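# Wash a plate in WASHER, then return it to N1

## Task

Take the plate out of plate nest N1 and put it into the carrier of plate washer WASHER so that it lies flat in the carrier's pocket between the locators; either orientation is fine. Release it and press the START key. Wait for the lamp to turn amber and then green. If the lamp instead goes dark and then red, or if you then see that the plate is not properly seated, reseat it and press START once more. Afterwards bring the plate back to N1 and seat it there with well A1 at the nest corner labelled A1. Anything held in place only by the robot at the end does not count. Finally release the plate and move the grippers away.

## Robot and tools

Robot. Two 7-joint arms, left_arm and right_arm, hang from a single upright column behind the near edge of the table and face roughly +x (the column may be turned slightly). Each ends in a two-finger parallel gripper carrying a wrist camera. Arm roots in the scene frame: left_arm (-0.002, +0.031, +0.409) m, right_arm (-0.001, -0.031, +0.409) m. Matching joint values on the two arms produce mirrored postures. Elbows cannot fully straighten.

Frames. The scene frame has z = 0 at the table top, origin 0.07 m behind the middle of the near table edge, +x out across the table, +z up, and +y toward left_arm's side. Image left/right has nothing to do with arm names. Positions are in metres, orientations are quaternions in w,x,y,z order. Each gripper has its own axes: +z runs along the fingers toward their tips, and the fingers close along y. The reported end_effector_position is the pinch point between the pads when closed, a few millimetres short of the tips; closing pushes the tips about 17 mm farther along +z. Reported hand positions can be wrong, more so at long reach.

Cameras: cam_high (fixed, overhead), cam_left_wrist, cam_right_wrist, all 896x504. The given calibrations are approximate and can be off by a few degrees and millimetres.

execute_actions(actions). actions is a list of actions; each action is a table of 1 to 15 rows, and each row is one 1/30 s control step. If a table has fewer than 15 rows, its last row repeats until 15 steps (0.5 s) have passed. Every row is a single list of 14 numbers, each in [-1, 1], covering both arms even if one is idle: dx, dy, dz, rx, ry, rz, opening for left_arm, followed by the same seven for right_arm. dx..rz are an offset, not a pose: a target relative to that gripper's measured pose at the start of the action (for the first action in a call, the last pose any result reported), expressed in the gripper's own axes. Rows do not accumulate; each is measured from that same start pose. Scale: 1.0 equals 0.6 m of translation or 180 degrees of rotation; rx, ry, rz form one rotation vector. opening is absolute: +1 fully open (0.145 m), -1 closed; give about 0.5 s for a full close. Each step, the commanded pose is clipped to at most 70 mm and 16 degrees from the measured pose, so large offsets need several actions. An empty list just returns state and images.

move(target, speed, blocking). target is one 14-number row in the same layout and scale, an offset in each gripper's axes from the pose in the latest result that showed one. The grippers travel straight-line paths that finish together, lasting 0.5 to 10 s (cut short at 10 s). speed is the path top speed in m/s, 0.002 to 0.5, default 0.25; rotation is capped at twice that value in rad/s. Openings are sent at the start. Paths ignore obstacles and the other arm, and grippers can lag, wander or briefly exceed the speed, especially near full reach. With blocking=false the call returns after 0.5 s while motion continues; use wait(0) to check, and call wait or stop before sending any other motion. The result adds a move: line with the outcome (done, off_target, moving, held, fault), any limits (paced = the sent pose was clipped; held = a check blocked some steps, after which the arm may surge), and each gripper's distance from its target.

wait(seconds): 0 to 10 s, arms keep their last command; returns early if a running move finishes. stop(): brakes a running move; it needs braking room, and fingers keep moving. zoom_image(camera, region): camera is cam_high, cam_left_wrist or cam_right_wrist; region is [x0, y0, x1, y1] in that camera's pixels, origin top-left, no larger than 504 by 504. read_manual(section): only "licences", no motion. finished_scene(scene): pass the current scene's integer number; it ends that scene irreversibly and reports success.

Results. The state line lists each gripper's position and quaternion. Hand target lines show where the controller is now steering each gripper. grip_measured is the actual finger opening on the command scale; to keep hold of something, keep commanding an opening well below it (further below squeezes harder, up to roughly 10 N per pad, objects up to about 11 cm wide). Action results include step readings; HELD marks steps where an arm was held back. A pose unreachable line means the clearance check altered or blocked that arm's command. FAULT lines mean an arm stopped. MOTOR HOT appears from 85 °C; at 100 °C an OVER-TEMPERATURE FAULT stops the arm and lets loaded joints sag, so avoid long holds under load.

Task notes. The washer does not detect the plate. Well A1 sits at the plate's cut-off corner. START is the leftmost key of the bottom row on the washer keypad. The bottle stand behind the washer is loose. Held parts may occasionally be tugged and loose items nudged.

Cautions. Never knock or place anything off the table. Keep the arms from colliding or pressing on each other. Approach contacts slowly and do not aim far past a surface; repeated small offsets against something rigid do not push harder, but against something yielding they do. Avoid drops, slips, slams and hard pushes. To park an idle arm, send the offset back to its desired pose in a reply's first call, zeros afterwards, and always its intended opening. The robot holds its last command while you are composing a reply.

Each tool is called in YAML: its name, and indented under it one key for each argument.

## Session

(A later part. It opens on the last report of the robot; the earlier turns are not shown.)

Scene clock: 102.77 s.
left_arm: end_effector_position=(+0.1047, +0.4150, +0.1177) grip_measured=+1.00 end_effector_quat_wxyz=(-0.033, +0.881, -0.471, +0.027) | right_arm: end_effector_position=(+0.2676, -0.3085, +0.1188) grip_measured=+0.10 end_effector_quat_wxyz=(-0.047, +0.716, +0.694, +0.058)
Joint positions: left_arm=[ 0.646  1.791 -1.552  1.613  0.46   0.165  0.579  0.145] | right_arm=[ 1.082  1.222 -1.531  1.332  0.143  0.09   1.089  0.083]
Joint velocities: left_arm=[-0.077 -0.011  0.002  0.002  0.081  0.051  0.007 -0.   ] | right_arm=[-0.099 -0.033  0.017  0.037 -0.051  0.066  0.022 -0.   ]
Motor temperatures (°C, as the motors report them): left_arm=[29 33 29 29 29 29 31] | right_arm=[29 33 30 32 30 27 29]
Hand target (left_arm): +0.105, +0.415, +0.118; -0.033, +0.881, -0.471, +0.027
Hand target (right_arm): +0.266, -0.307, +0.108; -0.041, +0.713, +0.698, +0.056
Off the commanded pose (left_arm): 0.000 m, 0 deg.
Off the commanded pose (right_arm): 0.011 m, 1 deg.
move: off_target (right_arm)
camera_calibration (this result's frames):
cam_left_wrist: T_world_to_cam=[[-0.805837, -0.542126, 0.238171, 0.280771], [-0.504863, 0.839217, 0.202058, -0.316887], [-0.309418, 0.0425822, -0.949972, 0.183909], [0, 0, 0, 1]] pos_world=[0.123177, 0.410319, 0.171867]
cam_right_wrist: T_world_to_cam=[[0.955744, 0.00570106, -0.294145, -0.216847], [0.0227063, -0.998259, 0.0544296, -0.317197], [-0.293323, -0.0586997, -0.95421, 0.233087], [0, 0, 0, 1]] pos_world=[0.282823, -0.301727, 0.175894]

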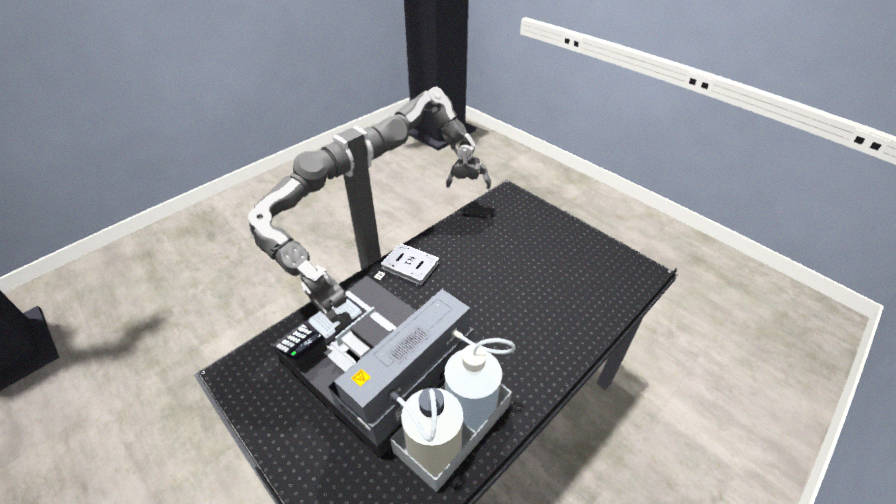

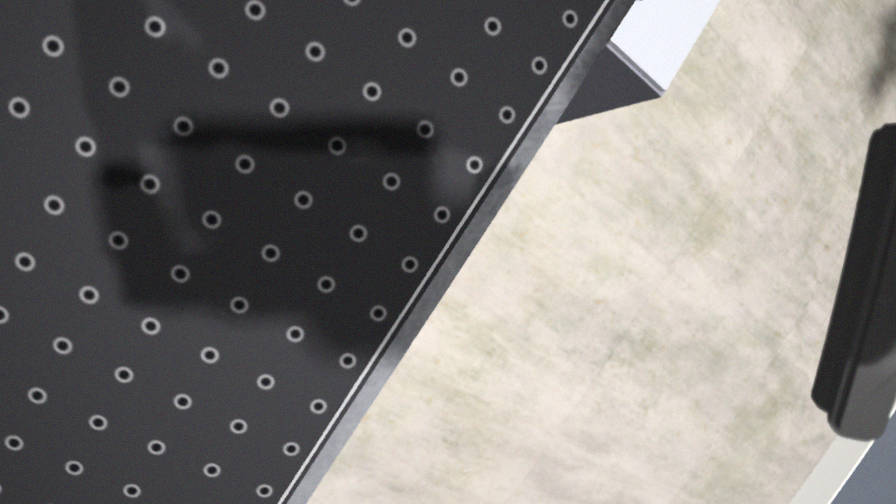

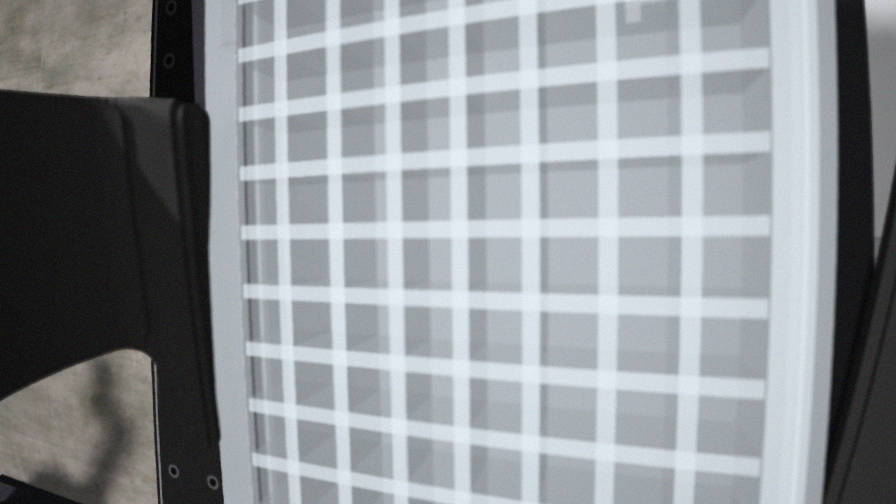

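Maybe the fingers hit the carrier. Release and inspect.

move:
  target: [0,0,0,0,0,0,1, 0,0,0,0,0,0,0.7]

move:
  target: [0,0,0,0,0,0,1, 0.02,0,-0.17,0,0,0,0.7]
  speed: 0.08

zoom_image:
  camera: "cam_high"
  region: [260,260,420,380]

Scene clock: 106.27 s.
left_arm: end_effector_position=(+0.1047, +0.4150, +0.1177) grip_measured=+1.00 end_effector_quat_wxyz=(-0.033, +0.881, -0.471, +0.027) | right_arm: end_effector_position=(+0.2682, -0.3085, +0.1195) grip_measured=+0.70 end_effector_quat_wxyz=(-0.047, +0.716, +0.694, +0.058)
Joint positions: left_arm=[ 0.646  1.791 -1.552  1.613  0.46   0.165  0.579  0.145] | right_arm=[ 1.084  1.222 -1.53   1.332  0.143  0.089  1.09   0.125]
Joint velocities: left_arm=[-0.033 -0.011 -0.017 -0.002 -0.095 -0.095  0.007 -0.   ] | right_arm=[ 0.099 -0.011 -0.002 -0.007 -0.022 -0.066 -0.007  0.   ]
Motor temperatures (°C, as the motors report them): left_arm=[29 33 29 29 29 29 31] | right_arm=[29 33 30 32 30 27 29]
Hand target (left_arm): +0.105, +0.415, +0.118; -0.033, +0.881, -0.471, +0.027
Hand target (right_arm): +0.268, -0.308, +0.119; -0.047, +0.716, +0.694, +0.058
Off the commanded pose (left_arm): 0.000 m, 0 deg.
Off the commanded pose (right_arm): 0.001 m, 0 deg.
move: done
camera_calibration (this result's frames):
cam_left_wrist: T_world_to_cam=[[-0.805837, -0.542126, 0.238171, 0.280771], [-0.504863, 0.839217, 0.202058, -0.316887], [-0.309418, 0.0425822, -0.949972, 0.183909], [0, 0, 0, 1]] pos_world=[0.123177, 0.410319, 0.171867]
cam_right_wrist: T_world_to_cam=[[0.956302, 0.00581463, -0.292323, -0.217528], [0.0225892, -0.998283, 0.0540412, -0.31722], [-0.291507, -0.0582831, -0.954791, 0.233697], [0, 0, 0, 1]] pos_world=[0.283312, -0.30179, 0.176686]

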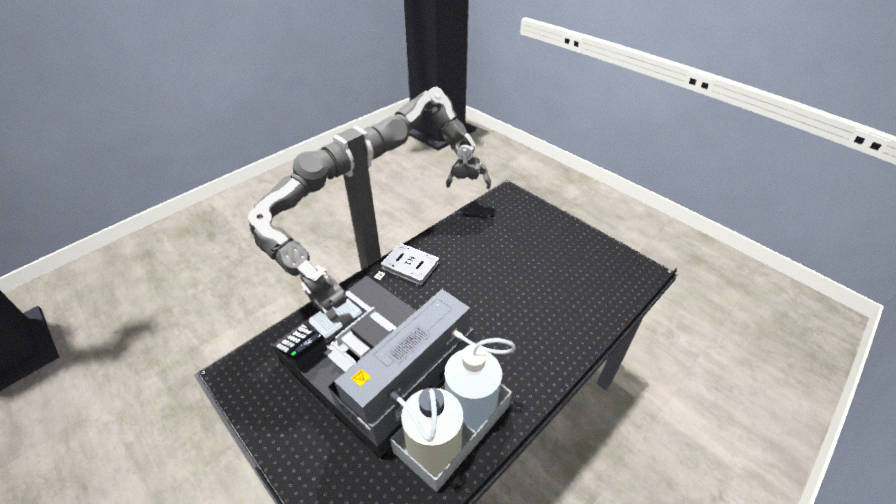

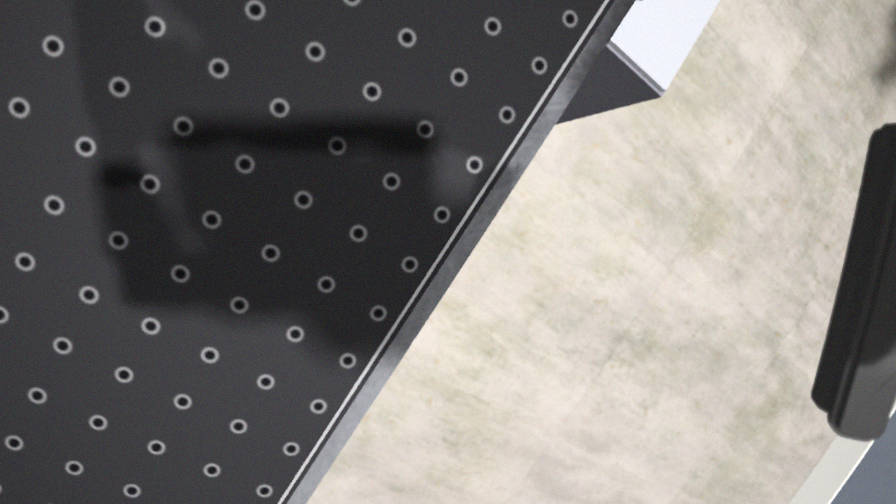

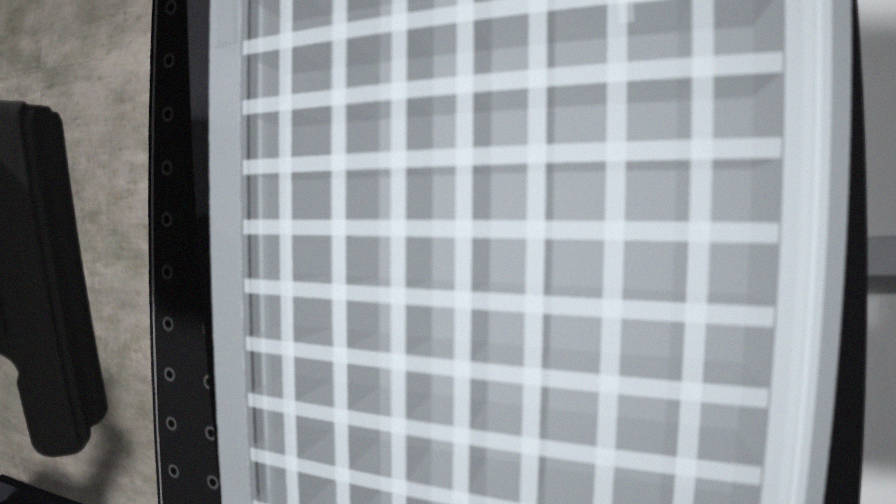

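Scene clock: 107.80 s.
left_arm: end_effector_position=(+0.1047, +0.4150, +0.1177) grip_measured=+1.00 end_effector_quat_wxyz=(-0.033, +0.881, -0.471, +0.027) | right_arm: end_effector_position=(+0.2678, -0.3115, +0.2234) grip_measured=+0.70 end_effector_quat_wxyz=(-0.045, +0.715, +0.695, +0.062)
Joint positions: left_arm=[ 0.646  1.791 -1.552  1.613  0.46   0.165  0.579  0.145] | right_arm=[ 1.428  1.364 -1.512  1.498  0.145  0.166  1.437  0.125]
Joint velocities: left_arm=[-0.055 -0.011  0.022  0.012 -0.022 -0.022 -0.007 -0.   ] | right_arm=[-0.055  0.011 -0.007  0.012  0.007  0.037  0.007  0.   ]
Motor temperatures (°C, as the motors report them): left_arm=[29 33 29 29 29 29 31] | right_arm=[29 33 30 32 30 27 29]
Hand target (left_arm): +0.105, +0.415, +0.118; -0.033, +0.881, -0.471, +0.027
Hand target (right_arm): +0.266, -0.312, +0.223; -0.047, +0.716, +0.694, +0.059
Off the commanded pose (left_arm): 0.000 m, 0 deg.
Off the commanded pose (right_arm): 0.002 m, 1 deg.
move: done
camera_calibration (this result's frames):
cam_left_wrist: T_world_to_cam=[[-0.805837, -0.542126, 0.238171, 0.280771], [-0.504863, 0.839217, 0.202058, -0.316887], [-0.309418, 0.0425822, -0.949972, 0.183909], [0, 0, 0, 1]] pos_world=[0.123177, 0.410319, 0.171867]
cam_right_wrist: T_world_to_cam=[[0.958923, 0.00889715, -0.283527, -0.188471], [0.024584, -0.998354, 0.0518176, -0.325827], [-0.282599, -0.0566594, -0.957563, 0.331279], [0, 0, 0, 1]] pos_world=[0.282359, -0.304844, 0.280667]

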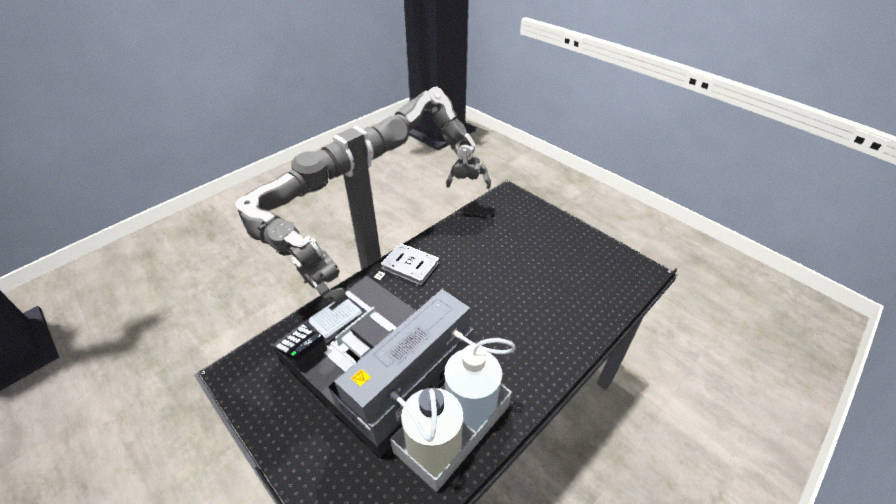

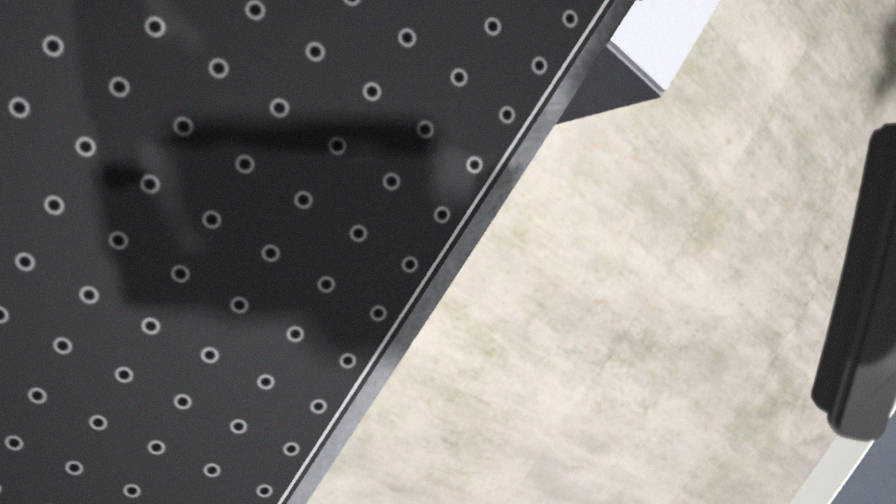

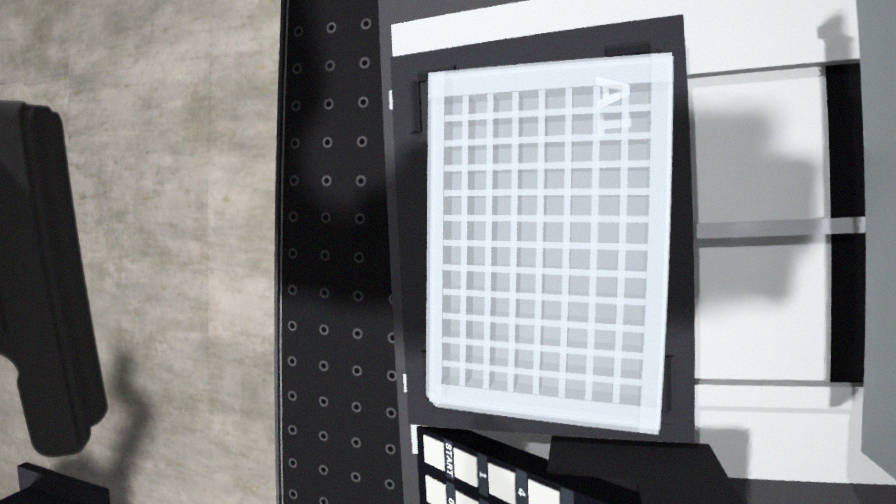

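Region (260, 260, 420, 380) of cam_high's 896x504 image, scaled by 3.150, with more detail than that image has; it fills the top 378 rows of this view, and the rest is white.

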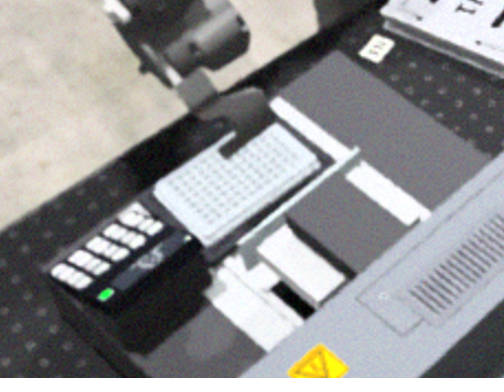

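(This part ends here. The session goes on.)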